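## Task

Remove the yellow sponge from the closet and set it down on the desk. It has to rest there on its own once the robot lets go, and the robot must neither tip over nor finish leaning.

## Robot and tools

ROBOT. A simulated Hello Robot Stretch 4, about 1.6 m tall, with a single arm: an omni-wheel base (rim within 0.23 m of the base origin), a lift that slides up a mast, an arm that telescopes forward, a three-joint wrist and a two-finger gripper. Loose objects may occasionally get a small nudge from outside.

FRAMES. Base frame: origin on the floor below the base centre, x ahead, y to the left, z up. hand_pose is reported in it and marks a point between the open fingertips; with all wrist joints at 0 its axes line up with the base frame, but the printed position may be slightly wrong. The odometry frame is where the base frame was when the scene began.

CAMERAS. head_camera (420x560) sits atop the mast, looking forward and down; turn the base to aim it. head_left_camera and head_right_camera (fisheye, 420x672) sit beside it, look more steeply down and show the base and arm. wrist_camera (616x392) looks along the fingers, whose tips appear near the bottom of its image.

TOOL execute_actions. Arguments: "actions", a list holding one action or none (an empty list only fetches state and images), and "cameras", a list of names from head_camera, head_left_camera, head_right_camera, wrist_camera, all; omitted, null or ["all"] gives every camera, [] gives none. An action holds "base", "joints" or both, plus optional "pace" and "contact_limits"; alternatively it is just {"end_of_arm": "enable_torque"}, which reactivates any wrist or gripper motor that shut itself off. Motions in one action start together.
"base" carries exactly one relative move, measured from where the base last reported itself: translate_m (metres, forward positive, -2 to 2), strafe_m (metres sideways, left positive, -2 to 2) or rotate_rad (radians, counter-clockwise seen from above positive, -3.2 to 3.2).
"joints" is one object keyed by joint name, each value an absolute target: lift_m 0 to 1.2 m; arm_m 0 to 0.55 m extension; wrist_yaw_rad -1.134 to 4.276 (0 points ahead, positive to the left, 3.14 tucked back, over 3.4 the arm may obstruct); wrist_pitch_rad -1.117 to 4.259 (0 level, 1.57 pointing down); wrist_roll_rad -1.117 to 4.259 (0 keeps fingers level, positive turns clockwise as seen from behind); gripper_m -0.038 to 0.141 m fingertip gap (negative means fingers press together). Tolerances: lift and arm ±0.004, yaw and roll ±0.02, pitch ±0.05, gripper ±0.004. Joint targets beyond range get clipped and reported; any other bad value or unknown key rejects the whole call with no motion. Joints or base left out of an action may keep pushing toward earlier targets without this showing in status.
"pace": "slow", "default", "fast" or "max"; base speeds 0.1/0.3/0.4/0.6 m/s and 1/2/3/4 rad/s respectively, reduced when the lift is above 0.2 m (to 0.3 m/s and 1 rad/s at 1.2 m).
"contact_limits": {"arm_m": value} from 0 (gentlest) to 0.75 (firmest), default 0.5; the arm stops on contact past that force.

TOOL wait: "seconds" 0 to 10; nothing new is commanded, then state and images come back.
TOOL zoom_image: "camera" plus "region" [x0, y0, x1, y1] in pixels of that camera's most recent full image, top-left is (0,0), at most 504 by 504.
TOOL finished_scene: "scene", the number of the scene being closed; irreversible, and it reports success and gives the next task. The goal must already hold steadily.

RESULTS. base_status and joint_status tell how each motion ended: "done" (for the base this only means the wheels turned enough, slip included), "off_target" (stopped short, may still push), "contact_stop_at_<key>" (hit something; that part goes slack, a loaded lift may sink, wheels may roll), "limit_stop_at_<name>", "time_out", "torque_fault". Afterwards the part forgets its target. "limit_stop_at_tilt" means over 6 degrees of lean: lift, arm and wheels go slack and ignore commands until the lean drops. "limit_stop_at_own_body" happens when a joint nears the robot itself, e.g. pitch below -0.2 together with roll below -0.4 or above 4; you can still move away. on_its_own lists what you did not command; "held at" is a target, not a position. Once a call reports a stop, later calls in that same reply are skipped.
lidar_m: 12 distances in metres from the base origin, 30-degree sectors starting straight ahead and going counter-clockwise (4th left, 7th behind, 10th right); "-" means nothing seen or closer than 0.25 m. It sees from about 0.15 m up, so table tops count; it may miss glass, thin legs and things behind. wrist_depth_mm: 7x7 grid of median depths, 100 to 2000 mm, read from top left; "-" is invalid; the robot's body shows up. base_odometry counts wheel turns only; heading runs -3.142 to 3.142, left positive. If turned_by_wheels and turned_by_imu differ by more than roughly 0.1 rad, suspect a collision or slip and correct the heading by that difference. base_tilt in degrees (forward and right positive) carries a fixed offset up to about 1.5. motor_effort is percent of maximum, positive toward larger joint values, with the action's peak in brackets; readings are noisy and offset. For wheel_0, wheel_1, wheel_2, positive turns the base right. A load in a level gripper shifts wrist_pitch_rad effort away from 0.

GRASPING. Command gripper_m smaller than the object's width; squeezing further pulls it toward the wrist, opening pushes it out. Neither the reading nor "done" proves a grip; at commands of 0 or more a firm hold shows as a clear change in gripper_m effort. Fingertips jammed on a surface free up if you raise the lift. A useful first step is lift_m 0.4 with wrist_yaw_rad 0 to unfold the wrist.

AVOID. Tipping: do not drive or turn carrying over 1 kg with arm_m above 0.2, especially at fast paces; avoid steady pushes or pulls with a high gripper or a firm contact limit. A wrist motor forced to its maximum (gripper pressed into something, or over about 2 kg held level) trips torque_fault and goes limp. Also avoid dropping, slamming or sliding objects, hard hits and heavy pushes. Shorter total robot motion is better.

Each tool is called after ">>>" as name([rows], argument=value, ...), one row to a line, values as JSON.

## Session

>>> execute_actions([
  {"joints":{"lift_m":0.4,"wrist_yaw_rad":0}},
])

Scene clock: 2.40 s.
base_odometry: x=+0.000 y=+0.000 heading=+0.000 (m, m, rad; odometry frame)
turned_by_wheels: +0.000 (rad since the last result)
turned_by_imu: +0.001 (rad since the last result)
base_tilt: forward=-0.7 right=+0.2 (deg)
lidar_m: 1.52 1.96 2.22 2.31 2.33 2.16 2.23 1.95 0.95 1.02 1.28 1.52
base_status: not commanded
joint_positions: lift_m=+0.400 arm_m=+0.000 wrist_yaw_rad=+0.000 wrist_pitch_rad=-0.010 wrist_roll_rad=+0.006 gripper_m=+0.057
joint_status: all done
motor_effort: lift_m=+22(22) arm_m=-1(1) wrist_yaw_rad=-2(10) wrist_pitch_rad=-5(6) wrist_roll_rad=+0(1) gripper_m=-6(3) wheel_0=+1(0) wheel_1=+0(0) wheel_2=+0(0) (%)
hand_pose: x=+0.4595 y=-0.0873 z=+0.5808 quat_wxyz=(+1.000, +0.003, -0.005, +0.000) (m; base frame)
wrist_depth_mm: - - 1708 1464 1308 1182 1060 / - 1983 1808 1499 1336 1182 1078 / - - 1661 1537 1308 1160 1078 / - - 1708 1537 1336 1182 1078 / - - 1808 1499 1336 1182 1098 / - - 204 1499 198 1182 1098 / 1430 1464 1308 112 1281 1138 1098
pictures: head_camera, head_left_camera, head_right_camera, wrist_camera
Images, in order (width x height): head_camera 420x560, head_left_camera 420x672, head_right_camera 420x672, wrist_camera 616x392.

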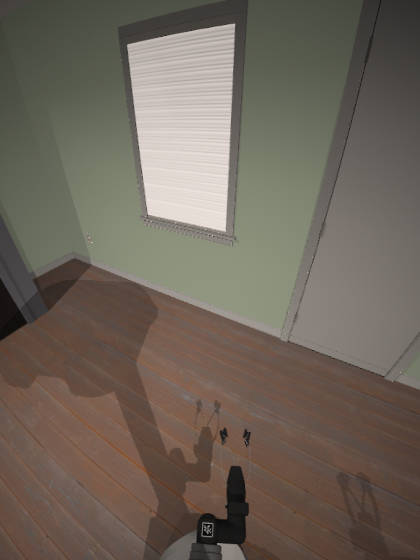

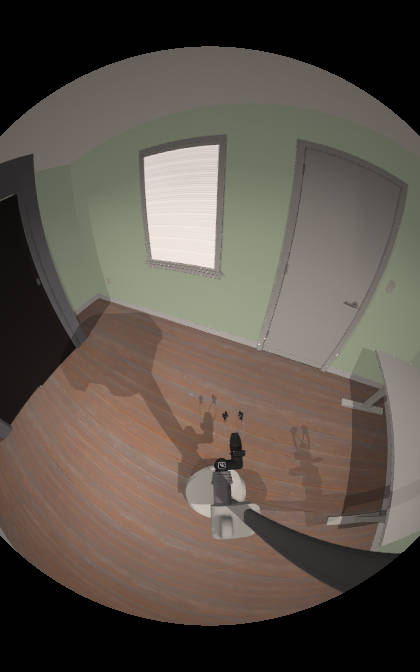

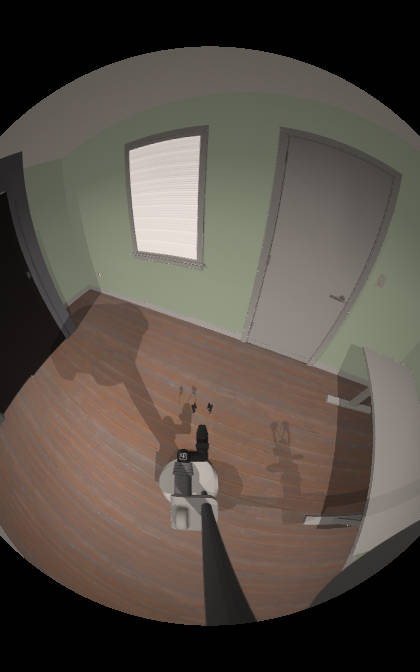

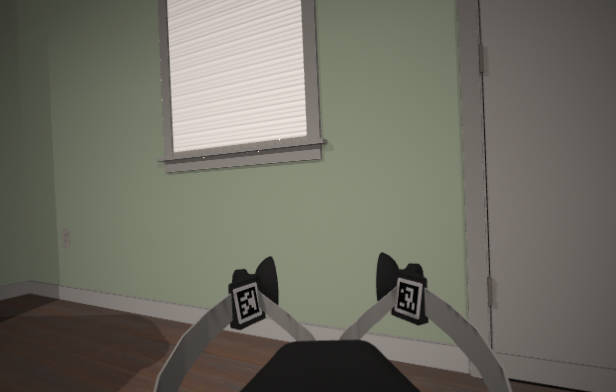

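Closet to the left, desk to the right.

>>> execute_actions([
  {"base":{"rotate_rad":1.3},"pace":"fast"},
], cameras=["head_camera","head_left_camera"])

Scene clock: 4.73 s.
base_odometry: x=+0.000 y=+0.000 heading=+1.299 (m, m, rad; odometry frame)
turned_by_wheels: +1.299 (rad since the last result)
turned_by_imu: +1.327 (rad since the last result)
base_tilt: forward=-0.7 right=+0.2 (deg)
lidar_m: 2.18 2.43 2.16 2.17 2.21 1.00 0.95 1.11 1.52 1.51 1.69 2.21
base_status: done
joint_positions: lift_m=+0.400 arm_m=+0.000 wrist_yaw_rad=+0.000 wrist_pitch_rad=-0.010 wrist_roll_rad=+0.006 gripper_m=+0.057
joint_status: not commanded
motor_effort: lift_m=+20(23) arm_m=-1(1) wrist_yaw_rad=-3(4) wrist_pitch_rad=-6(6) wrist_roll_rad=-1(0) gripper_m=-4(6) wheel_0=-3(9) wheel_1=-2(8) wheel_2=-3(12) (%)
hand_pose: x=+0.4595 y=-0.0873 z=+0.5809 quat_wxyz=(+1.000, +0.003, -0.005, +0.000) (m; base frame)
wrist_depth_mm: - - - - 1983 1808 - / - - - - 1983 1863 - / - - - - 1983 1921 - / - - - - 1983 1863 - / - - - - 1983 1863 - / - - 205 1921 198 1863 1808 / 1464 1464 1281 112 1336 1205 1281
pictures: head_camera, head_left_camera
Images, in order (width x height): head_camera 420x560, head_left_camera 420x672.

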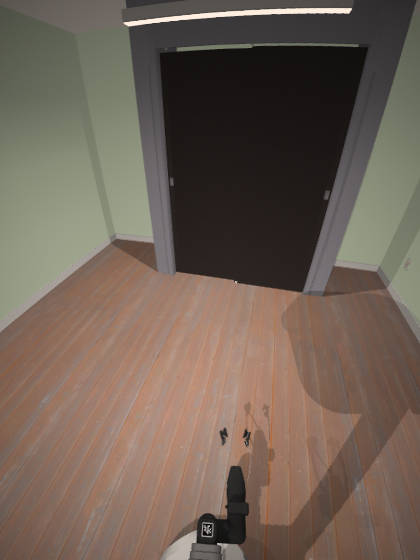

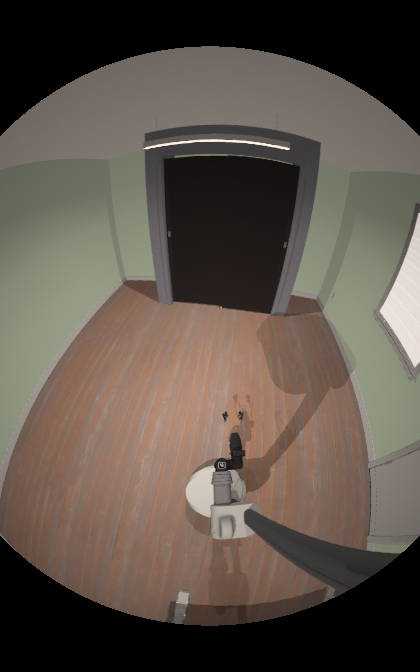

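>>> execute_actions([
  {"base":{"rotate_rad":-0.2},"pace":"fast"},
], cameras=[])

>>> execute_actions([
  {"base":{"translate_m":1.3},"joints":{"lift_m":0.8},"pace":"fast"},
])

Scene clock: 6.97 s.
base_odometry: x=+0.000 y=+0.000 heading=+1.100 (m, m, rad; odometry frame)
turned_by_wheels: -0.199 (rad since the last result)
turned_by_imu: -0.203 (rad since the last result)
base_tilt: forward=-0.7 right=+0.2 (deg)
lidar_m: 2.21 2.30 2.28 2.15 2.24 1.85 0.99 0.99 1.36 1.50 1.59 2.10
base_status: done
joint_positions: lift_m=+0.400 arm_m=+0.000 wrist_yaw_rad=+0.000 wrist_pitch_rad=-0.010 wrist_roll_rad=+0.006 gripper_m=+0.057
joint_status: not commanded
motor_effort: lift_m=+21(20) arm_m=-1(1) wrist_yaw_rad=-2(3) wrist_pitch_rad=-6(6) wrist_roll_rad=-1(1) gripper_m=-3(4) wheel_0=+3(5) wheel_1=+3(6) wheel_2=+2(9) (%)
hand_pose: x=+0.4594 y=-0.0874 z=+0.5809 quat_wxyz=(+1.000, +0.003, -0.005, +0.000) (m; base frame)
wrist_depth_mm: - - - - - - - / - - - - - - - / - - - - - - - / - - - - - - - / - - - - - - - / - - 204 - 198 1921 1756 / 1464 1397 1308 112 1366 1205 1255
pictures: none
No camera images: the call's "cameras" was empty. Leave "cameras" out to get every camera's image.

Scene clock: 11.50 s.
base_odometry: x=+0.589 y=+1.159 heading=+1.100 (m, m, rad; odometry frame)
turned_by_wheels: +0.000 (rad since the last result)
turned_by_imu: -0.001 (rad since the last result)
base_tilt: forward=-0.7 right=+0.2 (deg)
lidar_m: 0.89 0.93 1.33 2.22 2.30 3.05 3.08 2.20 1.57 1.46 1.53 0.95
base_status: done
joint_positions: lift_m=+0.800 arm_m=+0.000 wrist_yaw_rad=+0.000 wrist_pitch_rad=-0.010 wrist_roll_rad=+0.006 gripper_m=+0.057
joint_status: all done
motor_effort: lift_m=+21(23) arm_m=-1(1) wrist_yaw_rad=-2(2) wrist_pitch_rad=-5(6) wrist_roll_rad=-2(0) gripper_m=-2(5) wheel_0=+3(5) wheel_1=+2(8) wheel_2=+0(15) (%)
hand_pose: x=+0.4594 y=-0.0874 z=+0.9809 quat_wxyz=(+1.000, +0.003, -0.005, +0.000) (m; base frame)
wrist_depth_mm: 768 723 715 715 715 715 683 / 778 732 732 723 723 715 691 / 778 723 732 715 707 715 691 / 778 723 723 715 715 715 683 / 788 732 732 732 715 715 691 / 778 732 204 723 198 715 699 / 788 778 732 112 723 723 699
pictures: head_camera, head_left_camera, head_right_camera, wrist_camera
Images, in order (width x height): head_camera 420x560, head_left_camera 420x672, head_right_camera 420x672, wrist_camera 616x392.

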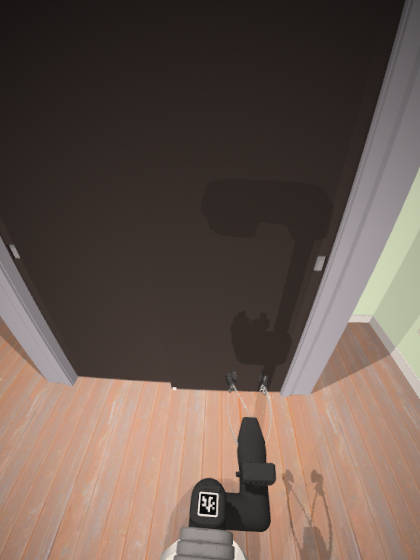

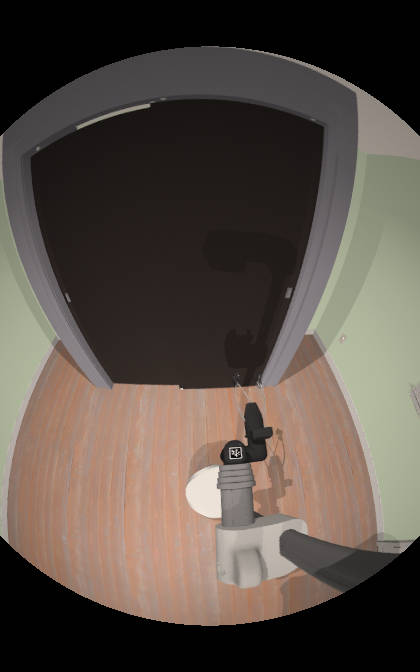

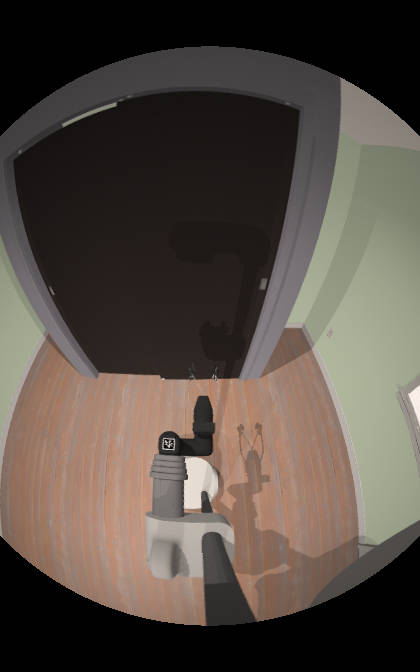

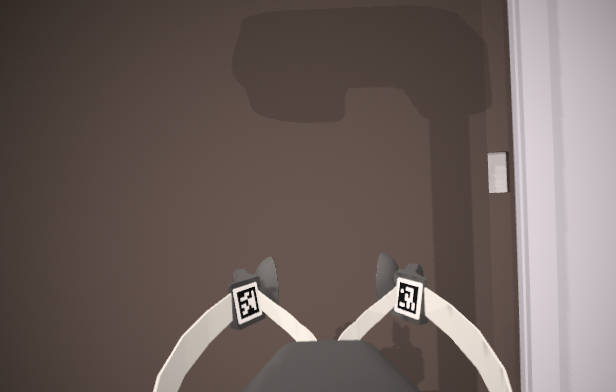

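>>> execute_actions([
  {"base":{"strafe_m":-0.37},"joints":{"lift_m":0.92,"arm_m":0.25,"gripper_m":0.0}},
], cameras=["wrist_camera","head_camera"])

Scene clock: 16.23 s.
base_odometry: x=+0.919 y=+0.991 heading=+1.100 (m, m, rad; odometry frame)
turned_by_wheels: +0.000 (rad since the last result)
turned_by_imu: +0.001 (rad since the last result)
base_tilt: forward=-0.7 right=+0.2 (deg)
lidar_m: 0.89 0.95 1.33 2.57 2.64 3.22 3.11 1.66 1.14 1.08 1.14 0.96
base_status: done
joint_positions: lift_m=+0.920 arm_m=+0.249 wrist_yaw_rad=+0.000 wrist_pitch_rad=-0.010 wrist_roll_rad=+0.006 gripper_m=+0.000
joint_status: all done
motor_effort: lift_m=+21(21) arm_m=+5(6) wrist_yaw_rad=-1(2) wrist_pitch_rad=-4(6) wrist_roll_rad=+0(2) gripper_m=-7(6) wheel_0=+1(8) wheel_1=+0(11) wheel_2=+0(2) (%)
hand_pose: x=+0.7086 y=-0.0874 z=+1.1009 quat_wxyz=(+1.000, +0.003, -0.005, +0.000) (m; base frame)
wrist_depth_mm: 484 480 480 477 455 1205 1182 / 488 484 484 480 459 462 1205 / 488 484 480 480 462 459 1182 / 484 484 480 484 462 459 1182 / 488 488 484 484 462 462 1205 / 488 488 484 206 186 466 1205 / 492 488 488 112 462 462 1205
pictures: head_camera, wrist_camera
Images, in order (width x height): head_camera 420x560, wrist_camera 616x392.

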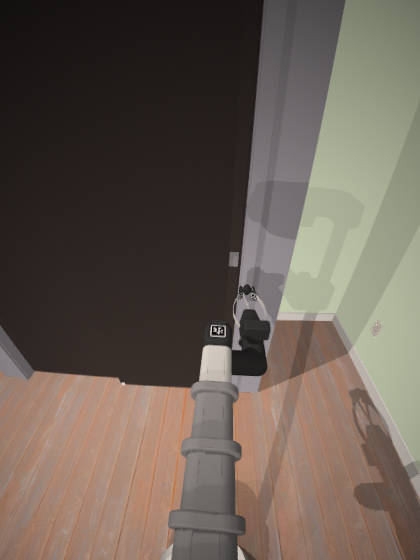

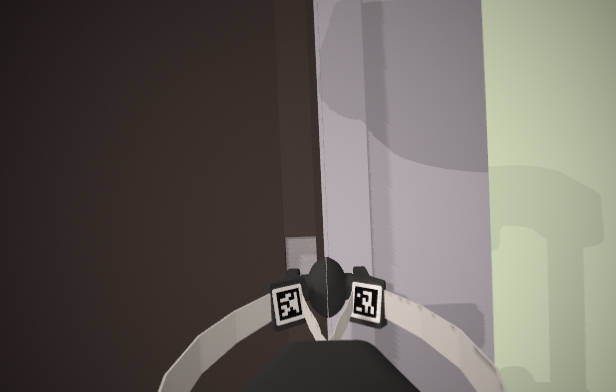

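>>> execute_actions([
  {"base":{"strafe_m":0.025},"joints":{"lift_m":0.875,"arm_m":0.45}},
], cameras=["wrist_camera"])

Scene clock: 19.70 s.
base_odometry: x=+0.897 y=+1.002 heading=+1.101 (m, m, rad; odometry frame)
turned_by_wheels: +0.000 (rad since the last result)
turned_by_imu: +0.001 (rad since the last result)
base_tilt: forward=-0.7 right=+0.2 (deg)
lidar_m: 0.88 0.94 1.37 2.56 2.64 3.24 2.64 1.72 1.19 1.09 1.17 0.96
base_status: done
joint_positions: lift_m=+0.875 arm_m=+0.449 wrist_yaw_rad=+0.000 wrist_pitch_rad=-0.010 wrist_roll_rad=+0.006 gripper_m=+0.000
joint_status: all done
motor_effort: lift_m=+13(19) arm_m=+5(8) wrist_yaw_rad=-2(0) wrist_pitch_rad=-5(6) wrist_roll_rad=-1(1) gripper_m=-7(5) wheel_0=+1(7) wheel_1=+0(8) wheel_2=+0(1) (%)
hand_pose: x=+0.9086 y=-0.0874 z=+1.0566 quat_wxyz=(+1.000, +0.003, -0.005, +0.000) (m; base frame)
wrist_depth_mm: 279 278 277 276 244 257 256 / 279 281 277 277 244 257 256 / 281 279 278 278 246 258 257 / 283 281 279 277 246 259 258 / 283 282 281 279 246 259 258 / 285 283 281 205 187 260 260 / 283 283 279 112 247 259 260
pictures: wrist_camera
Images, in order (width x height): wrist_camera 616x392.

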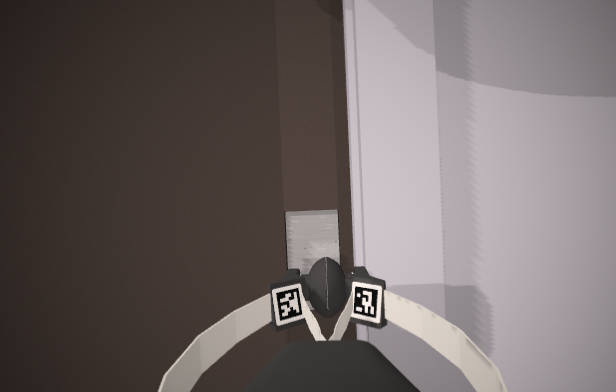

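>>> execute_actions([
  {"base":{"strafe_m":0.01},"joints":{"arm_m":0.55},"contact_limits":{"arm_m":0.2}},
], cameras=["wrist_camera"])

Scene clock: 21.93 s.
base_odometry: x=+0.888 y=+1.007 heading=+1.101 (m, m, rad; odometry frame)
turned_by_wheels: +0.000 (rad since the last result)
turned_by_imu: +0.006 (rad since the last result)
base_tilt: forward=-0.7 right=+0.2 (deg)
lidar_m: 0.92 0.96 1.37 2.54 2.64 3.24 2.66 1.68 1.18 1.12 1.20 0.95
base_status: done
joint_positions: lift_m=+0.875 arm_m=+0.495 wrist_yaw_rad=+0.000 wrist_pitch_rad=-0.010 wrist_roll_rad=+0.006 gripper_m=+0.000
joint_status: arm_m contact_stop (moved +0.046 of +0.101)
on_its_own: arm_m is slack since a contact_stop (your +0.550 is given up)
motor_effort: lift_m=+15(15) arm_m=+0(19) wrist_yaw_rad=+0(44) wrist_pitch_rad=-6(14) wrist_roll_rad=-1(0) gripper_m=-4(8) wheel_0=+2(8) wheel_1=-1(8) wheel_2=-1(11) (%)
contact_limits: arm_m 0.2
hand_pose: x=+0.9545 y=-0.0875 z=+1.0564 quat_wxyz=(+1.000, +0.003, -0.005, +0.000) (m; base frame)
wrist_depth_mm: 235 234 232 231 201 197 209 / 236 234 232 232 208 198 210 / 236 235 234 231 213 198 211 / 237 236 233 233 213 199 211 / 238 236 236 235 213 199 211 / 238 237 236 206 187 199 213 / 238 237 236 112 201 201 213
pictures: wrist_camera
Images, in order (width x height): wrist_camera 616x392.

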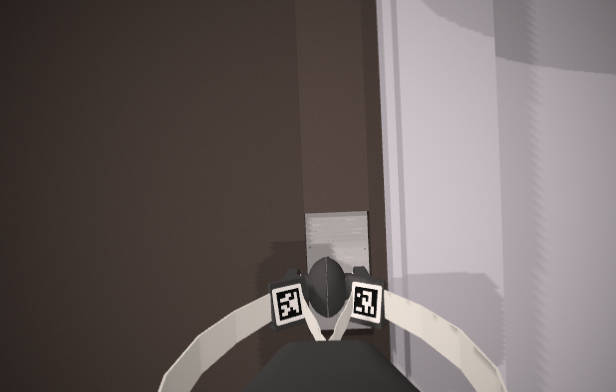

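Try sliding.

>>> execute_actions([
  {"base":{"strafe_m":0.3},"joints":{"arm_m":0.5},"pace":"slow"},
], cameras=["wrist_camera","head_camera"])

Scene clock: 26.93 s.
base_odometry: x=+0.621 y=+1.143 heading=+1.099 (m, m, rad; odometry frame)
turned_by_wheels: -0.001 (rad since the last result)
turned_by_imu: -0.156 (rad since the last result)
base_tilt: forward=-1.3 right=+0.6 (deg)
lidar_m: 0.88 0.90 1.14 2.28 2.32 2.83 3.10 2.33 1.53 1.34 1.36 0.94
base_status: done
joint_positions: lift_m=+0.875 arm_m=+0.499 wrist_yaw_rad=-0.019 wrist_pitch_rad=-0.004 wrist_roll_rad=+0.006 gripper_m=+0.000
joint_status: all done
on_its_own: wrist_yaw_rad is at rest, and its effort (+56) is outside its rest range (-13 to +13); wrist_pitch_rad is at rest, and its effort (-24) is outside its rest range (-23 to +23)
motor_effort: lift_m=+15(15) arm_m=+8(16) wrist_yaw_rad=+56(68) wrist_pitch_rad=-24(30) wrist_roll_rad=+0(1) gripper_m=-6(6) wheel_0=-3(22) wheel_1=+4(10) wheel_2=-19(19) (%)
hand_pose: x=+0.9562 y=-0.0930 z=+1.0545 quat_wxyz=(+1.000, +0.003, -0.002, -0.010) (m; base frame)
wrist_depth_mm: 206 213 220 229 340 266 221 / 206 213 221 229 343 271 221 / 206 213 222 230 544 274 222 / 208 213 222 229 554 277 224 / 206 214 222 229 564 282 225 / 207 215 220 189 185 272 226 / 207 214 221 112 574 253 227
pictures: head_camera, wrist_camera
Images, in order (width x height): head_camera 420x560, wrist_camera 616x392.

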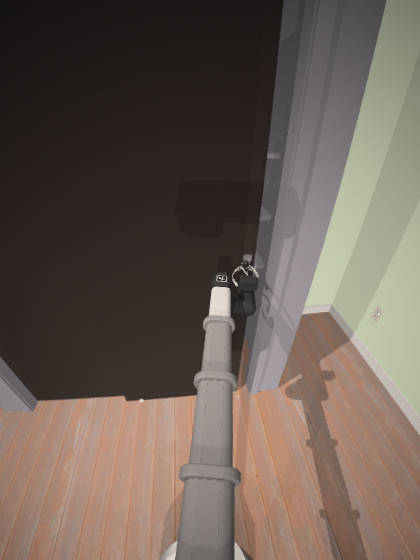

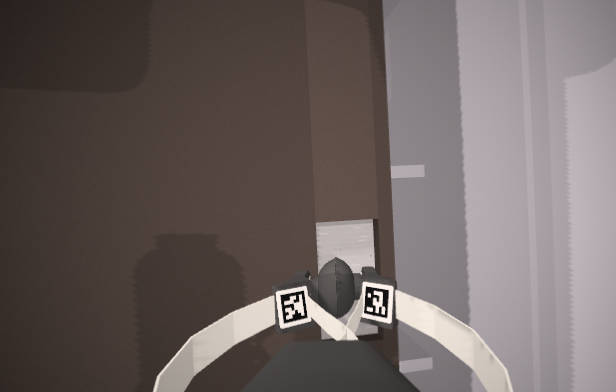

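>>> execute_actions([
  {"joints":{"arm_m":0.0}},
], cameras=[])

>>> execute_actions([
  {"base":{"rotate_rad":0.156}},
], cameras=["wrist_camera"])

Scene clock: 31.83 s.
base_odometry: x=+0.621 y=+1.143 heading=+1.100 (m, m, rad; odometry frame)
turned_by_wheels: +0.001 (rad since the last result)
turned_by_imu: -0.003 (rad since the last result)
base_tilt: forward=-0.7 right=+0.2 (deg)
lidar_m: 0.86 0.88 1.11 2.29 2.32 2.82 2.71 2.35 1.56 1.38 1.38 0.98
base_status: not commanded
joint_positions: lift_m=+0.875 arm_m=+0.001 wrist_yaw_rad=+0.000 wrist_pitch_rad=-0.010 wrist_roll_rad=+0.006 gripper_m=+0.000
joint_status: all done
motor_effort: lift_m=+15(15) arm_m=-4(7) wrist_yaw_rad=+0(55) wrist_pitch_rad=-7(23) wrist_roll_rad=+1(1) gripper_m=-7(7) wheel_0=-2(6) wheel_1=+0(4) wheel_2=-3(19) (%)
hand_pose: x=+0.4602 y=-0.0874 z=+1.0564 quat_wxyz=(+1.000, +0.003, -0.005, +0.000) (m; base frame)
wrist_depth_mm: 647 661 683 707 723 741 1576 / 647 661 691 715 723 741 1576 / 647 676 691 715 723 750 1618 / 647 668 691 707 750 741 1576 / 647 661 691 707 750 741 1576 / 647 676 699 205 187 741 1618 / 647 668 691 112 707 732 1576
pictures: none
No camera images: the call's "cameras" was empty. Leave "cameras" out to get every camera's image.

Scene clock: 32.67 s.
base_odometry: x=+0.621 y=+1.143 heading=+1.256 (m, m, rad; odometry frame)
turned_by_wheels: +0.156 (rad since the last result)
turned_by_imu: +0.159 (rad since the last result)
base_tilt: forward=-0.7 right=+0.2 (deg)
lidar_m: 0.87 0.90 1.28 2.28 2.36 3.18 3.15 2.06 1.46 1.38 1.44 0.94
base_status: done
joint_positions: lift_m=+0.875 arm_m=+0.001 wrist_yaw_rad=+0.000 wrist_pitch_rad=-0.010 wrist_roll_rad=+0.006 gripper_m=+0.000
joint_status: not commanded
motor_effort: lift_m=+15(15) arm_m=-4(4) wrist_yaw_rad=+0(2) wrist_pitch_rad=-6(5) wrist_roll_rad=+0(1) gripper_m=-8(5) wheel_0=-2(10) wheel_1=-2(6) wheel_2=-1(10) (%)
hand_pose: x=+0.4602 y=-0.0874 z=+1.0564 quat_wxyz=(+1.000, +0.003, -0.005, +0.000) (m; base frame)
wrist_depth_mm: 691 691 691 676 683 661 654 / 699 699 683 683 668 668 654 / 699 691 691 683 683 661 654 / 699 699 691 691 683 668 654 / 691 699 691 683 683 683 654 / 707 699 699 204 187 683 661 / 707 707 691 112 691 654 661
pictures: wrist_camera
Images, in order (width x height): wrist_camera 616x392.

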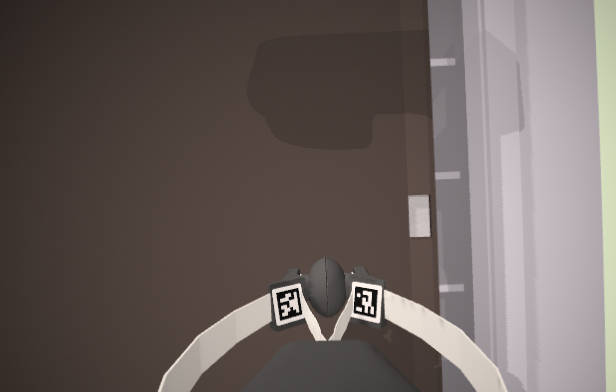

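>>> execute_actions([
  {"base":{"strafe_m":-0.196}},
], cameras=[])

>>> execute_actions([
  {"base":{"translate_m":0.38}},
], cameras=["wrist_camera"])

Scene clock: 37.93 s.
base_odometry: x=+0.807 y=+1.082 heading=+1.256 (m, m, rad; odometry frame)
turned_by_wheels: +0.000 (rad since the last result)
turned_by_imu: +0.001 (rad since the last result)
base_tilt: forward=-0.7 right=+0.2 (deg)
lidar_m: 0.87 0.92 1.31 2.49 2.58 3.26 3.14 1.79 1.25 1.18 1.27 0.90
base_status: done
joint_positions: lift_m=+0.875 arm_m=+0.001 wrist_yaw_rad=+0.000 wrist_pitch_rad=-0.010 wrist_roll_rad=+0.006 gripper_m=+0.000
joint_status: not commanded
motor_effort: lift_m=+15(16) arm_m=-4(5) wrist_yaw_rad=-1(1) wrist_pitch_rad=-6(6) wrist_roll_rad=+0(0) gripper_m=-7(6) wheel_0=+3(14) wheel_1=-1(9) wheel_2=+0(2) (%)
hand_pose: x=+0.4602 y=-0.0874 z=+1.0564 quat_wxyz=(+1.000, +0.003, -0.005, +0.000) (m; base frame)
wrist_depth_mm: 691 683 683 691 661 668 1430 / 699 699 699 699 668 668 1397 / 699 707 699 699 676 668 1464 / 699 699 699 683 668 668 1397 / 699 699 699 683 676 676 1397 / 699 699 699 205 186 668 1430 / 715 707 691 112 668 668 1430
pictures: none
No camera images: the call's "cameras" was empty. Leave "cameras" out to get every camera's image.

Scene clock: 40.67 s.
base_odometry: x=+0.925 y=+1.444 heading=+1.256 (m, m, rad; odometry frame)
turned_by_wheels: +0.000 (rad since the last result)
turned_by_imu: +0.000 (rad since the last result)
base_tilt: forward=-0.7 right=+0.3 (deg)
lidar_m: 0.47 0.51 0.71 2.49 2.56 3.44 3.57 1.81 1.26 1.16 1.24 0.50
base_status: done
joint_positions: lift_m=+0.875 arm_m=+0.001 wrist_yaw_rad=+0.000 wrist_pitch_rad=-0.010 wrist_roll_rad=+0.006 gripper_m=+0.000
joint_status: not commanded
motor_effort: lift_m=+15(15) arm_m=-4(4) wrist_yaw_rad=-2(1) wrist_pitch_rad=-6(6) wrist_roll_rad=+0(0) gripper_m=-7(6) wheel_0=+3(11) wheel_1=+3(7) wheel_2=+0(13) (%)
hand_pose: x=+0.4602 y=-0.0874 z=+1.0564 quat_wxyz=(+1.000, +0.003, -0.005, +0.000) (m; base frame)
wrist_depth_mm: 309 307 306 304 647 271 285 / 310 307 307 306 831 272 285 / 312 309 306 307 866 273 285 / 310 312 307 307 627 274 285 / 312 309 309 319 917 273 287 / 312 312 309 205 187 274 289 / 312 312 309 112 362 274 289
pictures: wrist_camera
Images, in order (width x height): wrist_camera 616x392.

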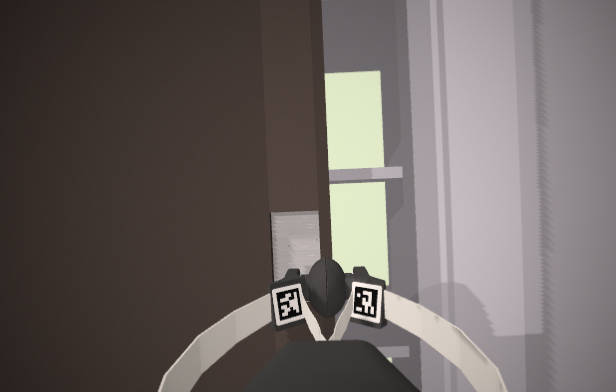

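>>> execute_actions([
  {"base":{"strafe_m":-0.035}},
], cameras=[])

>>> execute_actions([
  {"joints":{"arm_m":0.16},"contact_limits":{"arm_m":0.2}},
], cameras=["wrist_camera"])

Scene clock: 43.07 s.
base_odometry: x=+0.958 y=+1.433 heading=+1.256 (m, m, rad; odometry frame)
turned_by_wheels: +0.000 (rad since the last result)
turned_by_imu: +0.000 (rad since the last result)
base_tilt: forward=-0.7 right=+0.2 (deg)
lidar_m: 0.51 0.52 0.73 2.53 2.63 3.52 3.56 1.77 1.21 1.14 1.20 0.50
base_status: done
joint_positions: lift_m=+0.875 arm_m=+0.001 wrist_yaw_rad=+0.000 wrist_pitch_rad=-0.010 wrist_roll_rad=+0.006 gripper_m=+0.000
joint_status: not commanded
motor_effort: lift_m=+15(15) arm_m=-4(4) wrist_yaw_rad=-2(0) wrist_pitch_rad=-5(6) wrist_roll_rad=+0(1) gripper_m=-6(7) wheel_0=+1(11) wheel_1=-1(8) wheel_2=+0(0) (%)
hand_pose: x=+0.4602 y=-0.0874 z=+1.0564 quat_wxyz=(+1.000, +0.003, -0.005, +0.000) (m; base frame)
wrist_depth_mm: 309 307 309 676 276 286 285 / 312 310 307 1008 283 287 286 / 314 312 307 1060 289 289 286 / 314 309 310 1078 290 287 289 / 312 312 310 1042 293 289 289 / 314 310 312 206 186 289 290 / 314 314 312 112 278 278 289
pictures: none
No camera images: the call's "cameras" was empty. Leave "cameras" out to get every camera's image.

Scene clock: 44.60 s.
base_odometry: x=+0.958 y=+1.433 heading=+1.256 (m, m, rad; odometry frame)
turned_by_wheels: +0.000 (rad since the last result)
turned_by_imu: +0.000 (rad since the last result)
base_tilt: forward=-0.7 right=+0.2 (deg)
lidar_m: 0.50 0.51 0.72 2.53 2.63 3.52 3.55 1.73 1.21 1.16 1.20 0.52
base_status: not commanded
joint_positions: lift_m=+0.875 arm_m=+0.159 wrist_yaw_rad=-0.005 wrist_pitch_rad=-0.010 wrist_roll_rad=+0.006 gripper_m=+0.000
joint_status: all done
motor_effort: lift_m=+15(15) arm_m=+5(8) wrist_yaw_rad=+13(21) wrist_pitch_rad=-6(6) wrist_roll_rad=-1(1) gripper_m=-8(8) wheel_0=-1(1) wheel_1=-2(1) wheel_2=-1(0) (%)
contact_limits: arm_m 0.2
hand_pose: x=+0.6181 y=-0.0888 z=+1.0564 quat_wxyz=(+1.000, +0.003, -0.005, -0.002) (m; base frame)
wrist_depth_mm: 152 151 154 715 219 121 117 / 153 152 152 891 224 122 118 / 153 152 152 878 232 124 118 / 153 153 152 891 240 126 118 / 153 162 163 878 243 128 119 / 153 164 164 193 186 129 119 / 154 164 153 112 196 119 119
pictures: wrist_camera
Images, in order (width x height): wrist_camera 616x392.

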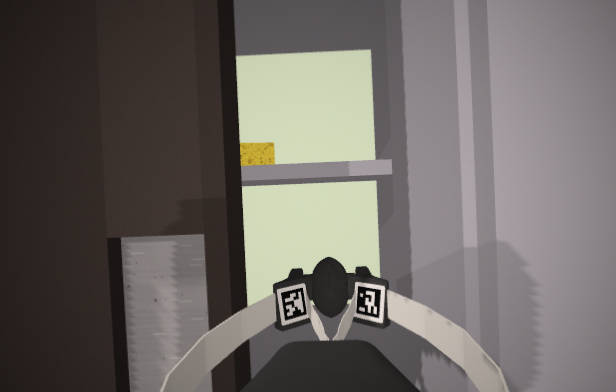

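The sponge is visible. Slide.

>>> execute_actions([
  {"base":{"strafe_m":0.75},"pace":"slow"},
], cameras=["wrist_camera","head_camera"])

Scene clock: 54.13 s.
base_odometry: x=+0.245 y=+1.666 heading=+1.254 (m, m, rad; odometry frame)
turned_by_wheels: -0.003 (rad since the last result)
turned_by_imu: -0.219 (rad since the last result)
base_tilt: forward=-0.8 right=+0.3 (deg)
lidar_m: 0.44 0.42 0.52 0.87 1.86 2.19 3.58 2.79 2.11 1.82 0.93 0.89
base_status: done
joint_positions: lift_m=+0.875 arm_m=+0.159 wrist_yaw_rad=-0.020 wrist_pitch_rad=-0.010 wrist_roll_rad=+0.006 gripper_m=+0.000
joint_status: not commanded
on_its_own: wrist_yaw_rad is at rest, and its effort (+56) is outside its rest range (-13 to +13)
motor_effort: lift_m=+15(15) arm_m=+3(5) wrist_yaw_rad=+56(76) wrist_pitch_rad=-5(7) wrist_roll_rad=+0(1) gripper_m=-11(15) wheel_0=-20(29) wheel_1=-2(7) wheel_2=-10(18) (%)
hand_pose: x=+0.6170 y=-0.0931 z=+1.0563 quat_wxyz=(+1.000, +0.003, -0.005, -0.010) (m; base frame)
wrist_depth_mm: 102 107 707 741 750 759 741 / 102 107 820 854 917 960 798 / 102 107 831 866 917 946 788 / 102 107 809 854 931 960 809 / 104 109 820 866 931 960 820 / 112 116 798 205 186 798 759 / 111 116 135 112 559 512 597
pictures: head_camera, wrist_camera
Images, in order (width x height): head_camera 420x560, wrist_camera 616x392.

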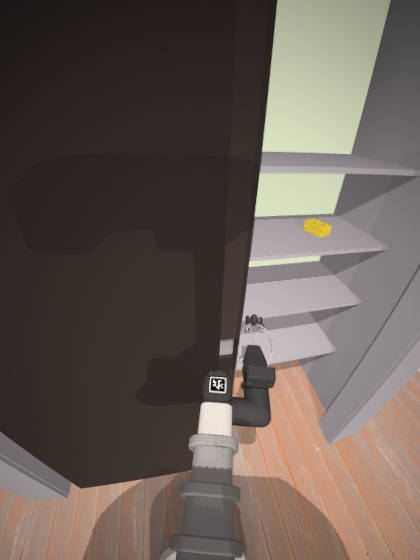

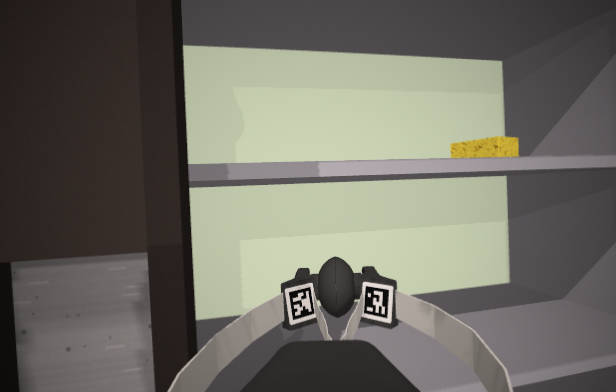

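>>> execute_actions([
  {"base":{"strafe_m":-0.27},"joints":{"lift_m":1.0,"gripper_m":0.14}},
], cameras=["wrist_camera"])

Scene clock: 57.83 s.
base_odometry: x=+0.502 y=+1.582 heading=+1.253 (m, m, rad; odometry frame)
turned_by_wheels: +0.000 (rad since the last result)
turned_by_imu: +0.000 (rad since the last result)
base_tilt: forward=-0.7 right=+0.2 (deg)
lidar_m: 0.82 0.51 0.61 1.03 2.13 2.53 3.52 2.73 1.83 1.57 1.55 0.75
base_status: done
joint_positions: lift_m=+1.000 arm_m=+0.159 wrist_yaw_rad=+0.000 wrist_pitch_rad=-0.010 wrist_roll_rad=+0.006 gripper_m=+0.140
joint_status: all done
motor_effort: lift_m=+22(24) arm_m=+3(3) wrist_yaw_rad=-1(56) wrist_pitch_rad=-5(11) wrist_roll_rad=+0(1) gripper_m=-2(9) wheel_0=+0(17) wheel_1=-2(11) wheel_2=-1(11) (%)
hand_pose: x=+0.6188 y=-0.0875 z=+1.1808 quat_wxyz=(+1.000, +0.003, -0.005, +0.000) (m; base frame)
wrist_depth_mm: 469 484 866 917 931 676 539 / 609 647 654 683 707 640 549 / 798 831 891 946 976 723 554 / 809 831 878 917 960 732 554 / 654 609 580 654 647 591 564 / 809 831 218 931 946 211 564 / 809 831 866 112 820 715 574
pictures: wrist_camera
Images, in order (width x height): wrist_camera 616x392.

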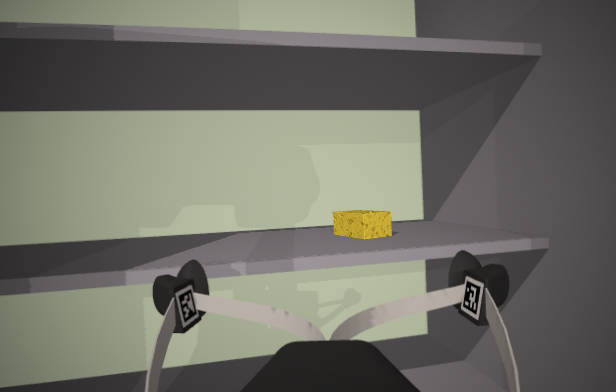

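>>> execute_actions([
  {"base":{"strafe_m":-0.09},"joints":{"lift_m":1.01}},
], cameras=[])

>>> execute_actions([
  {"base":{"translate_m":0.2},"joints":{"arm_m":0.3}},
], cameras=["wrist_camera"])

Scene clock: 61.73 s.
base_odometry: x=+0.587 y=+1.553 heading=+1.253 (m, m, rad; odometry frame)
turned_by_wheels: +0.000 (rad since the last result)
turned_by_imu: +0.000 (rad since the last result)
base_tilt: forward=-0.7 right=+0.1 (deg)
lidar_m: 0.84 0.57 0.63 1.12 2.22 2.62 3.50 2.70 1.72 1.46 1.48 0.69
base_status: done
joint_positions: lift_m=+1.010 arm_m=+0.159 wrist_yaw_rad=+0.000 wrist_pitch_rad=-0.010 wrist_roll_rad=+0.006 gripper_m=+0.140
joint_status: all done
motor_effort: lift_m=+22(19) arm_m=+3(3) wrist_yaw_rad=+0(2) wrist_pitch_rad=-6(6) wrist_roll_rad=+0(0) gripper_m=-2(1) wheel_0=+0(9) wheel_1=-2(10) wheel_2=+1(1) (%)
hand_pose: x=+0.6188 y=-0.0875 z=+1.1908 quat_wxyz=(+1.000, +0.003, -0.005, +0.000) (m; base frame)
wrist_depth_mm: 820 866 904 931 820 574 340 / 569 597 621 647 668 574 342 / 831 854 904 946 917 591 343 / 820 866 904 946 946 591 345 / 732 683 634 654 683 569 349 / 820 854 218 946 831 211 353 / 820 854 878 112 842 615 355
pictures: none
No camera images: the call's "cameras" was empty. Leave "cameras" out to get every camera's image.

Scene clock: 63.80 s.
base_odometry: x=+0.650 y=+1.743 heading=+1.253 (m, m, rad; odometry frame)
turned_by_wheels: +0.000 (rad since the last result)
turned_by_imu: +0.000 (rad since the last result)
base_tilt: forward=-0.7 right=+0.2 (deg)
lidar_m: 0.61 0.42 0.38 0.72 2.26 2.63 3.68 2.87 1.65 1.41 0.68 0.53
base_status: done
joint_positions: lift_m=+1.010 arm_m=+0.299 wrist_yaw_rad=+0.000 wrist_pitch_rad=-0.010 wrist_roll_rad=+0.006 gripper_m=+0.140
joint_status: all done
motor_effort: lift_m=+22(22) arm_m=+4(9) wrist_yaw_rad=-2(1) wrist_pitch_rad=-6(6) wrist_roll_rad=+1(1) gripper_m=+0(0) wheel_0=+3(9) wheel_1=+2(7) wheel_2=-3(11) (%)
hand_pose: x=+0.7586 y=-0.0874 z=+1.1908 quat_wxyz=(+1.000, +0.003, -0.005, +0.000) (m; base frame)
wrist_depth_mm: 389 404 413 421 436 413 351 / 521 554 574 591 603 459 351 / 530 549 580 609 634 462 353 / 535 559 580 597 634 473 359 / 525 554 569 332 554 433 359 / 340 301 218 303 253 211 285 / 224 216 216 112 206 209 223
pictures: wrist_camera
Images, in order (width x height): wrist_camera 616x392.

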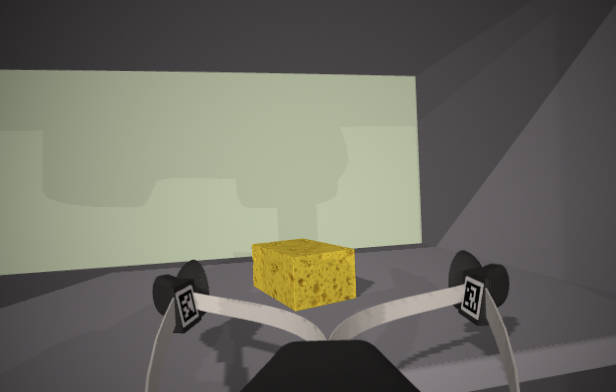

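>>> execute_actions([
  {"joints":{"arm_m":0.42,"lift_m":0.995}},
], cameras=["wrist_camera"])

>>> execute_actions([
  {"joints":{"gripper_m":0.02}},
], cameras=["wrist_camera"])

Scene clock: 69.17 s.
base_odometry: x=+0.650 y=+1.743 heading=+1.253 (m, m, rad; odometry frame)
turned_by_wheels: +0.000 (rad since the last result)
turned_by_imu: +0.001 (rad since the last result)
base_tilt: forward=-0.7 right=+0.2 (deg)
lidar_m: 0.62 0.40 0.39 0.70 2.24 2.66 3.30 2.85 1.66 1.44 0.67 0.53
base_status: not commanded
joint_positions: lift_m=+0.995 arm_m=+0.419 wrist_yaw_rad=-0.004 wrist_pitch_rad=-0.009 wrist_roll_rad=+0.006 gripper_m=+0.140
joint_status: all done
motor_effort: lift_m=+13(20) arm_m=+8(12) wrist_yaw_rad=+12(12) wrist_pitch_rad=-8(8) wrist_roll_rad=+1(0) gripper_m=+0(0) wheel_0=+3(4) wheel_1=+2(2) wheel_2=-3(3) (%)
hand_pose: x=+0.8776 y=-0.0887 z=+1.1763 quat_wxyz=(+1.000, +0.003, -0.005, -0.002) (m; base frame)
wrist_depth_mm: 418 436 449 459 466 407 312 / 424 449 466 488 517 410 315 / 421 442 466 488 517 410 317 / 427 445 466 492 521 421 322 / 430 445 459 238 473 384 322 / 289 256 201 194 213 207 241 / 189 184 183 112 174 162 167
pictures: wrist_camera
Images, in order (width x height): wrist_camera 616x392.

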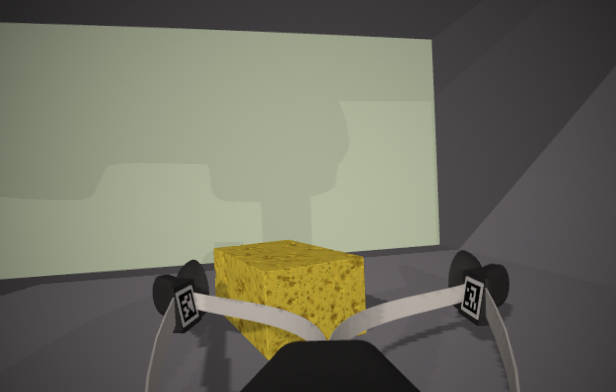

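Scene clock: 71.33 s.
base_odometry: x=+0.650 y=+1.743 heading=+1.253 (m, m, rad; odometry frame)
turned_by_wheels: +0.000 (rad since the last result)
turned_by_imu: +0.001 (rad since the last result)
base_tilt: forward=-0.7 right=+0.2 (deg)
lidar_m: 0.62 0.41 0.41 0.71 2.26 2.64 3.32 2.86 1.67 1.44 0.69 0.53
base_status: not commanded
joint_positions: lift_m=+0.995 arm_m=+0.419 wrist_yaw_rad=-0.004 wrist_pitch_rad=-0.009 wrist_roll_rad=+0.006 gripper_m=+0.020
joint_status: all done
motor_effort: lift_m=+13(13) arm_m=+8(8) wrist_yaw_rad=+12(10) wrist_pitch_rad=-8(8) wrist_roll_rad=-1(0) gripper_m=-22(23) wheel_0=+4(3) wheel_1=+2(2) wheel_2=-3(3) (%)
hand_pose: x=+0.8776 y=-0.0887 z=+1.1763 quat_wxyz=(+1.000, +0.003, -0.005, -0.002) (m; base frame)
wrist_depth_mm: 418 436 452 455 469 402 314 / 424 445 469 492 512 410 314 / 424 449 469 488 512 418 319 / 424 449 466 484 517 418 320 / 427 442 462 235 469 387 324 / 290 281 189 188 190 211 240 / 189 175 182 112 173 161 172
pictures: wrist_camera
Images, in order (width x height): wrist_camera 616x392.

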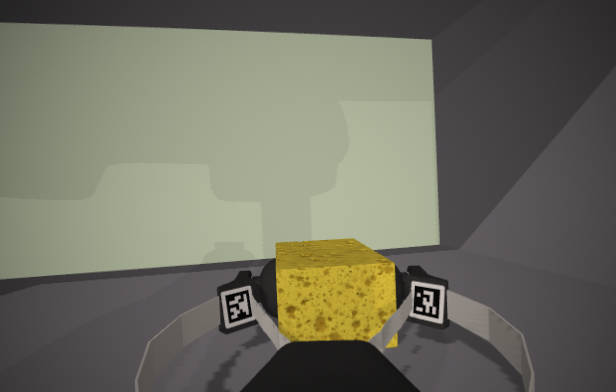

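>>> execute_actions([
  {"joints":{"lift_m":1.03}},
], cameras=[])

>>> execute_actions([
  {"base":{"translate_m":-0.6},"joints":{"arm_m":0.0}},
], cameras=[])

>>> execute_actions([
  {"base":{"rotate_rad":-2.7}},
], cameras=["head_camera","head_left_camera"])

Scene clock: 73.73 s.
base_odometry: x=+0.650 y=+1.743 heading=+1.253 (m, m, rad; odometry frame)
turned_by_wheels: +0.000 (rad since the last result)
turned_by_imu: +0.001 (rad since the last result)
base_tilt: forward=-0.7 right=+0.2 (deg)
lidar_m: 0.63 0.43 0.38 0.72 2.28 2.64 3.27 2.89 1.67 1.44 0.68 0.51
base_status: not commanded
joint_positions: lift_m=+1.030 arm_m=+0.419 wrist_yaw_rad=+0.000 wrist_pitch_rad=-0.010 wrist_roll_rad=+0.006 gripper_m=+0.020
joint_status: all done
motor_effort: lift_m=+22(25) arm_m=+5(8) wrist_yaw_rad=+0(12) wrist_pitch_rad=-7(11) wrist_roll_rad=-1(0) gripper_m=-21(22) wheel_0=+4(3) wheel_1=+2(2) wheel_2=-3(3) (%)
hand_pose: x=+0.8785 y=-0.0875 z=+1.2107 quat_wxyz=(+1.000, +0.003, -0.005, +0.000) (m; base frame)
wrist_depth_mm: 349 357 368 377 389 373 315 / 424 445 466 484 512 415 317 / 427 445 466 488 512 421 320 / 424 445 466 488 512 427 324 / 424 442 462 236 508 430 325 / 410 397 188 188 190 297 314 / 267 245 258 112 243 226 235
pictures: none
No camera images: the call's "cameras" was empty. Leave "cameras" out to get every camera's image.

Scene clock: 77.23 s.
base_odometry: x=+0.462 y=+1.173 heading=+1.253 (m, m, rad; odometry frame)
turned_by_wheels: +0.000 (rad since the last result)
turned_by_imu: +0.002 (rad since the last result)
base_tilt: forward=-0.7 right=+0.2 (deg)
lidar_m: 1.16 0.90 1.09 2.13 2.12 2.49 2.63 2.29 1.88 1.56 1.57 1.05
base_status: done
joint_positions: lift_m=+1.030 arm_m=+0.001 wrist_yaw_rad=+0.000 wrist_pitch_rad=-0.010 wrist_roll_rad=+0.006 gripper_m=+0.020
joint_status: all done
motor_effort: lift_m=+22(22) arm_m=-4(3) wrist_yaw_rad=-1(1) wrist_pitch_rad=-7(7) wrist_roll_rad=+0(1) gripper_m=-22(20) wheel_0=-2(3) wheel_1=-3(7) wheel_2=+2(12) (%)
hand_pose: x=+0.4602 y=-0.0874 z=+1.2108 quat_wxyz=(+1.000, +0.003, -0.005, +0.000) (m; base frame)
wrist_depth_mm: 661 1397 1430 1499 1205 831 1618 / 661 1397 1430 1499 1229 820 1661 / 668 1098 1430 1499 1138 820 1661 / 661 1366 1499 1537 1255 820 1661 / 676 1060 1397 235 904 842 1708 / 661 1160 188 187 190 798 1756 / 668 691 1464 112 1138 809 1708
pictures: none
No camera images: the call's "cameras" was empty. Leave "cameras" out to get every camera's image.

Scene clock: 80.30 s.
base_odometry: x=+0.462 y=+1.174 heading=-1.446 (m, m, rad; odometry frame)
turned_by_wheels: -2.699 (rad since the last result)
turned_by_imu: -2.754 (rad since the last result)
base_tilt: forward=-0.7 right=+0.2 (deg)
lidar_m: 2.27 1.95 1.53 1.54 1.10 1.08 0.91 1.04 2.16 2.13 2.36 3.08
base_status: done
joint_positions: lift_m=+1.030 arm_m=+0.001 wrist_yaw_rad=+0.000 wrist_pitch_rad=-0.010 wrist_roll_rad=+0.006 gripper_m=+0.020
joint_status: not commanded
motor_effort: lift_m=+21(22) arm_m=-4(4) wrist_yaw_rad=-1(1) wrist_pitch_rad=-7(6) wrist_roll_rad=-1(0) gripper_m=-21(22) wheel_0=+4(8) wheel_1=+1(7) wheel_2=+3(9) (%)
hand_pose: x=+0.4602 y=-0.0874 z=+1.2109 quat_wxyz=(+1.000, +0.003, -0.005, +0.000) (m; base frame)
wrist_depth_mm: 1921 - - - - - - / 1808 - - - - - - / 1808 - - - - - - / 1863 - - - - - - / 1808 - - 236 - - - / 1756 - 189 189 190 - - / 1708 - - 112 - - -
pictures: head_camera, head_left_camera
Images, in order (width x height): head_camera 420x560, head_left_camera 420x672.

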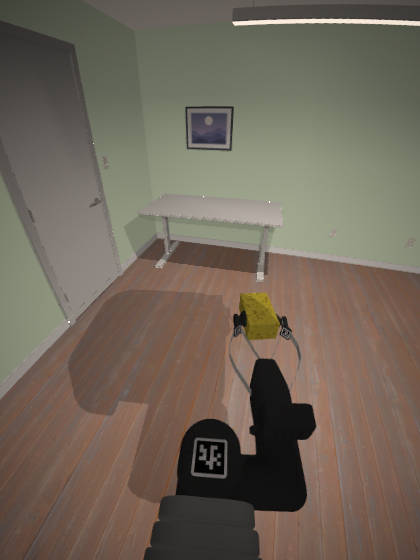

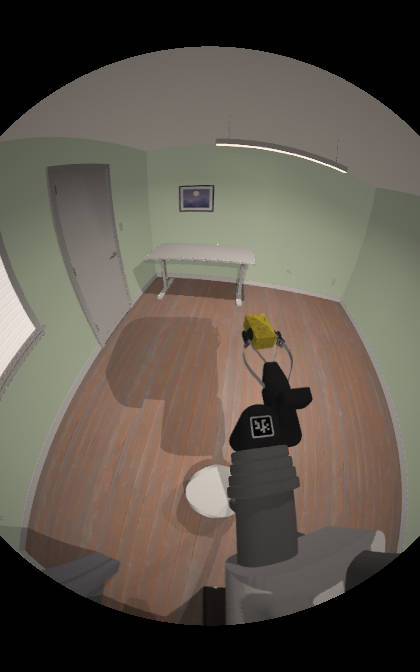

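Desk edge at ~2.27 m.

>>> execute_actions([
  {"base":{"translate_m":1.85},"joints":{"lift_m":0.7,"arm_m":0.2},"pace":"fast"},
], cameras=["head_camera","wrist_camera"])

Scene clock: 88.20 s.
base_odometry: x=+0.693 y=-0.662 heading=-1.446 (m, m, rad; odometry frame)
turned_by_wheels: +0.000 (rad since the last result)
turned_by_imu: -0.001 (rad since the last result)
base_tilt: forward=-0.7 right=+0.3 (deg)
lidar_m: 0.46 0.50 0.79 1.21 1.37 2.28 2.87 3.00 2.48 2.46 0.58 0.47
base_status: done
joint_positions: lift_m=+0.700 arm_m=+0.199 wrist_yaw_rad=+0.000 wrist_pitch_rad=-0.010 wrist_roll_rad=+0.006 gripper_m=+0.020
joint_status: all done
motor_effort: lift_m=+13(19) arm_m=+4(6) wrist_yaw_rad=-2(0) wrist_pitch_rad=-7(7) wrist_roll_rad=-1(1) gripper_m=-20(21) wheel_0=+4(4) wheel_1=+1(7) wheel_2=-2(12) (%)
hand_pose: x=+0.6586 y=-0.0874 z=+0.8814 quat_wxyz=(+1.000, +0.003, -0.005, +0.000) (m; base frame)
wrist_depth_mm: 1042 960 891 854 820 788 741 / 1060 976 931 866 820 778 741 / 1060 991 931 866 831 778 750 / 1060 991 931 891 820 788 768 / 1078 1008 931 236 820 788 759 / 723 715 188 187 190 535 597 / 477 442 459 112 433 407 421
pictures: head_camera, wrist_camera
Images, in order (width x height): head_camera 420x560, wrist_camera 616x392.

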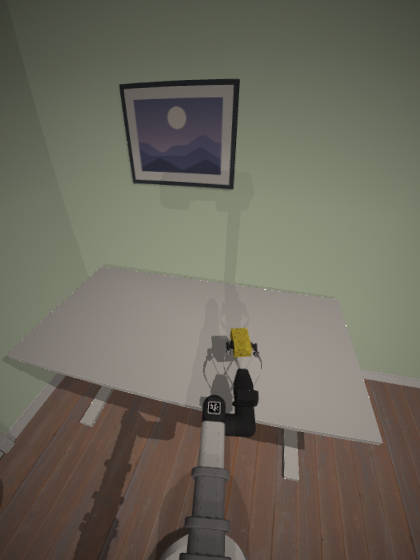

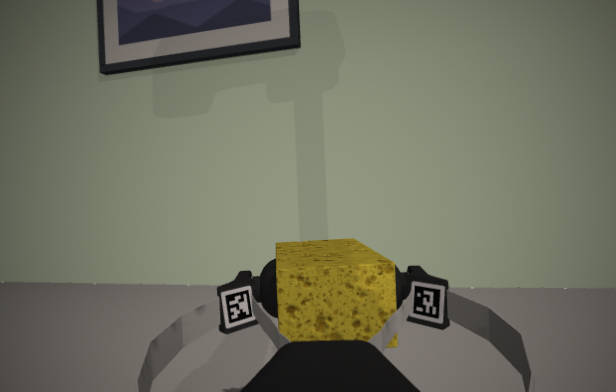

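>>> execute_actions([
  {"joints":{"lift_m":0.595}},
], cameras=[])

>>> execute_actions([
  {"joints":{"gripper_m":0.14}},
], cameras=[])

>>> execute_actions([
  {"joints":{"arm_m":0.0},"base":{"translate_m":-0.2}},
], cameras=["head_camera"])

Scene clock: 92.30 s.
base_odometry: x=+0.693 y=-0.662 heading=-1.446 (m, m, rad; odometry frame)
turned_by_wheels: +0.000 (rad since the last result)
turned_by_imu: +0.001 (rad since the last result)
base_tilt: forward=-0.7 right=+0.2 (deg)
lidar_m: 0.45 0.49 0.76 1.20 1.38 2.25 2.85 3.00 2.47 2.46 0.59 0.47
base_status: not commanded
joint_positions: lift_m=+0.595 arm_m=+0.199 wrist_yaw_rad=+0.000 wrist_pitch_rad=-0.010 wrist_roll_rad=+0.006 gripper_m=+0.020
joint_status: all done
motor_effort: lift_m=+13(12) arm_m=+4(4) wrist_yaw_rad=-3(3) wrist_pitch_rad=-7(6) wrist_roll_rad=+0(0) gripper_m=-20(23) wheel_0=+3(4) wheel_1=+1(1) wheel_2=-1(1) (%)
hand_pose: x=+0.6586 y=-0.0874 z=+0.7765 quat_wxyz=(+1.000, +0.003, -0.005, +0.000) (m; base frame)
wrist_depth_mm: 1042 946 917 866 820 788 741 / 1060 1008 931 866 809 768 750 / 1078 991 917 878 842 788 750 / 1060 991 931 866 842 788 759 / 788 741 691 236 591 569 549 / 373 359 188 188 189 270 307 / 242 224 234 112 220 206 213
pictures: none
No camera images: the call's "cameras" was empty. Leave "cameras" out to get every camera's image.

Scene clock: 94.47 s.
base_odometry: x=+0.693 y=-0.662 heading=-1.446 (m, m, rad; odometry frame)
turned_by_wheels: +0.000 (rad since the last result)
turned_by_imu: +0.001 (rad since the last result)
base_tilt: forward=-0.7 right=+0.2 (deg)
lidar_m: 0.45 0.47 0.75 1.17 1.36 2.22 2.89 3.04 2.46 2.48 0.58 0.47
base_status: not commanded
joint_positions: lift_m=+0.595 arm_m=+0.199 wrist_yaw_rad=+0.000 wrist_pitch_rad=-0.010 wrist_roll_rad=+0.006 gripper_m=+0.140
joint_status: all done
motor_effort: lift_m=+13(13) arm_m=+5(4) wrist_yaw_rad=-1(2) wrist_pitch_rad=-7(7) wrist_roll_rad=-1(0) gripper_m=-1(24) wheel_0=+3(3) wheel_1=+1(1) wheel_2=-2(1) (%)
hand_pose: x=+0.6586 y=-0.0874 z=+0.7765 quat_wxyz=(+1.000, +0.003, -0.005, +0.000) (m; base frame)
wrist_depth_mm: 1042 946 917 866 820 778 750 / 1060 976 931 866 820 778 741 / 1060 991 917 866 831 778 750 / 1078 1008 931 878 842 788 750 / 798 741 699 654 603 574 549 / 373 329 219 197 212 211 306 / 241 236 234 112 221 206 214
pictures: none
No camera images: the call's "cameras" was empty. Leave "cameras" out to get every camera's image.

Scene clock: 96.53 s.
base_odometry: x=+0.668 y=-0.464 heading=-1.446 (m, m, rad; odometry frame)
turned_by_wheels: +0.000 (rad since the last result)
turned_by_imu: +0.001 (rad since the last result)
base_tilt: forward=-0.7 right=+0.2 (deg)
lidar_m: 0.62 0.71 1.11 1.26 1.44 2.32 2.58 2.84 2.42 2.43 1.79 0.62
base_status: done
joint_positions: lift_m=+0.595 arm_m=+0.001 wrist_yaw_rad=+0.000 wrist_pitch_rad=-0.010 wrist_roll_rad=+0.006 gripper_m=+0.140
joint_status: all done
motor_effort: lift_m=+13(13) arm_m=-4(6) wrist_yaw_rad=-1(2) wrist_pitch_rad=-6(7) wrist_roll_rad=+0(0) gripper_m=+0(1) wheel_0=-3(4) wheel_1=-2(7) wheel_2=+1(12) (%)
hand_pose: x=+0.4602 y=-0.0875 z=+0.7765 quat_wxyz=(+1.000, +0.003, -0.005, +0.000) (m; base frame)
wrist_depth_mm: 1499 1464 1336 1281 1205 1138 1098 / 1537 1430 1336 1308 1205 1138 1098 / 1499 1464 1366 1281 1229 1138 1078 / 1499 1430 1366 1308 1229 1160 1138 / 820 768 699 597 627 580 554 / 991 500 219 445 418 210 707 / 1366 1499 1397 111 1205 1160 1118
pictures: head_camera
Images, in order (width x height): head_camera 420x560.

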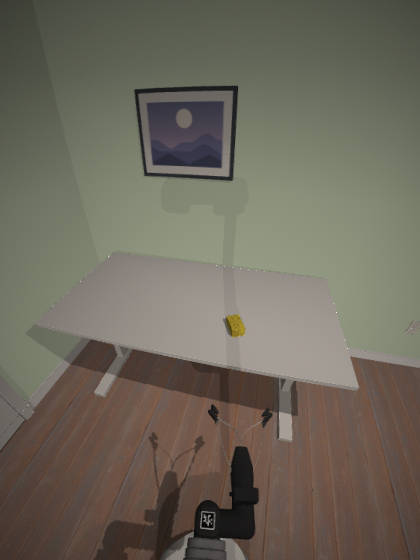

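>>> finished_scene(scene=1)

The scene is finished: the task was done.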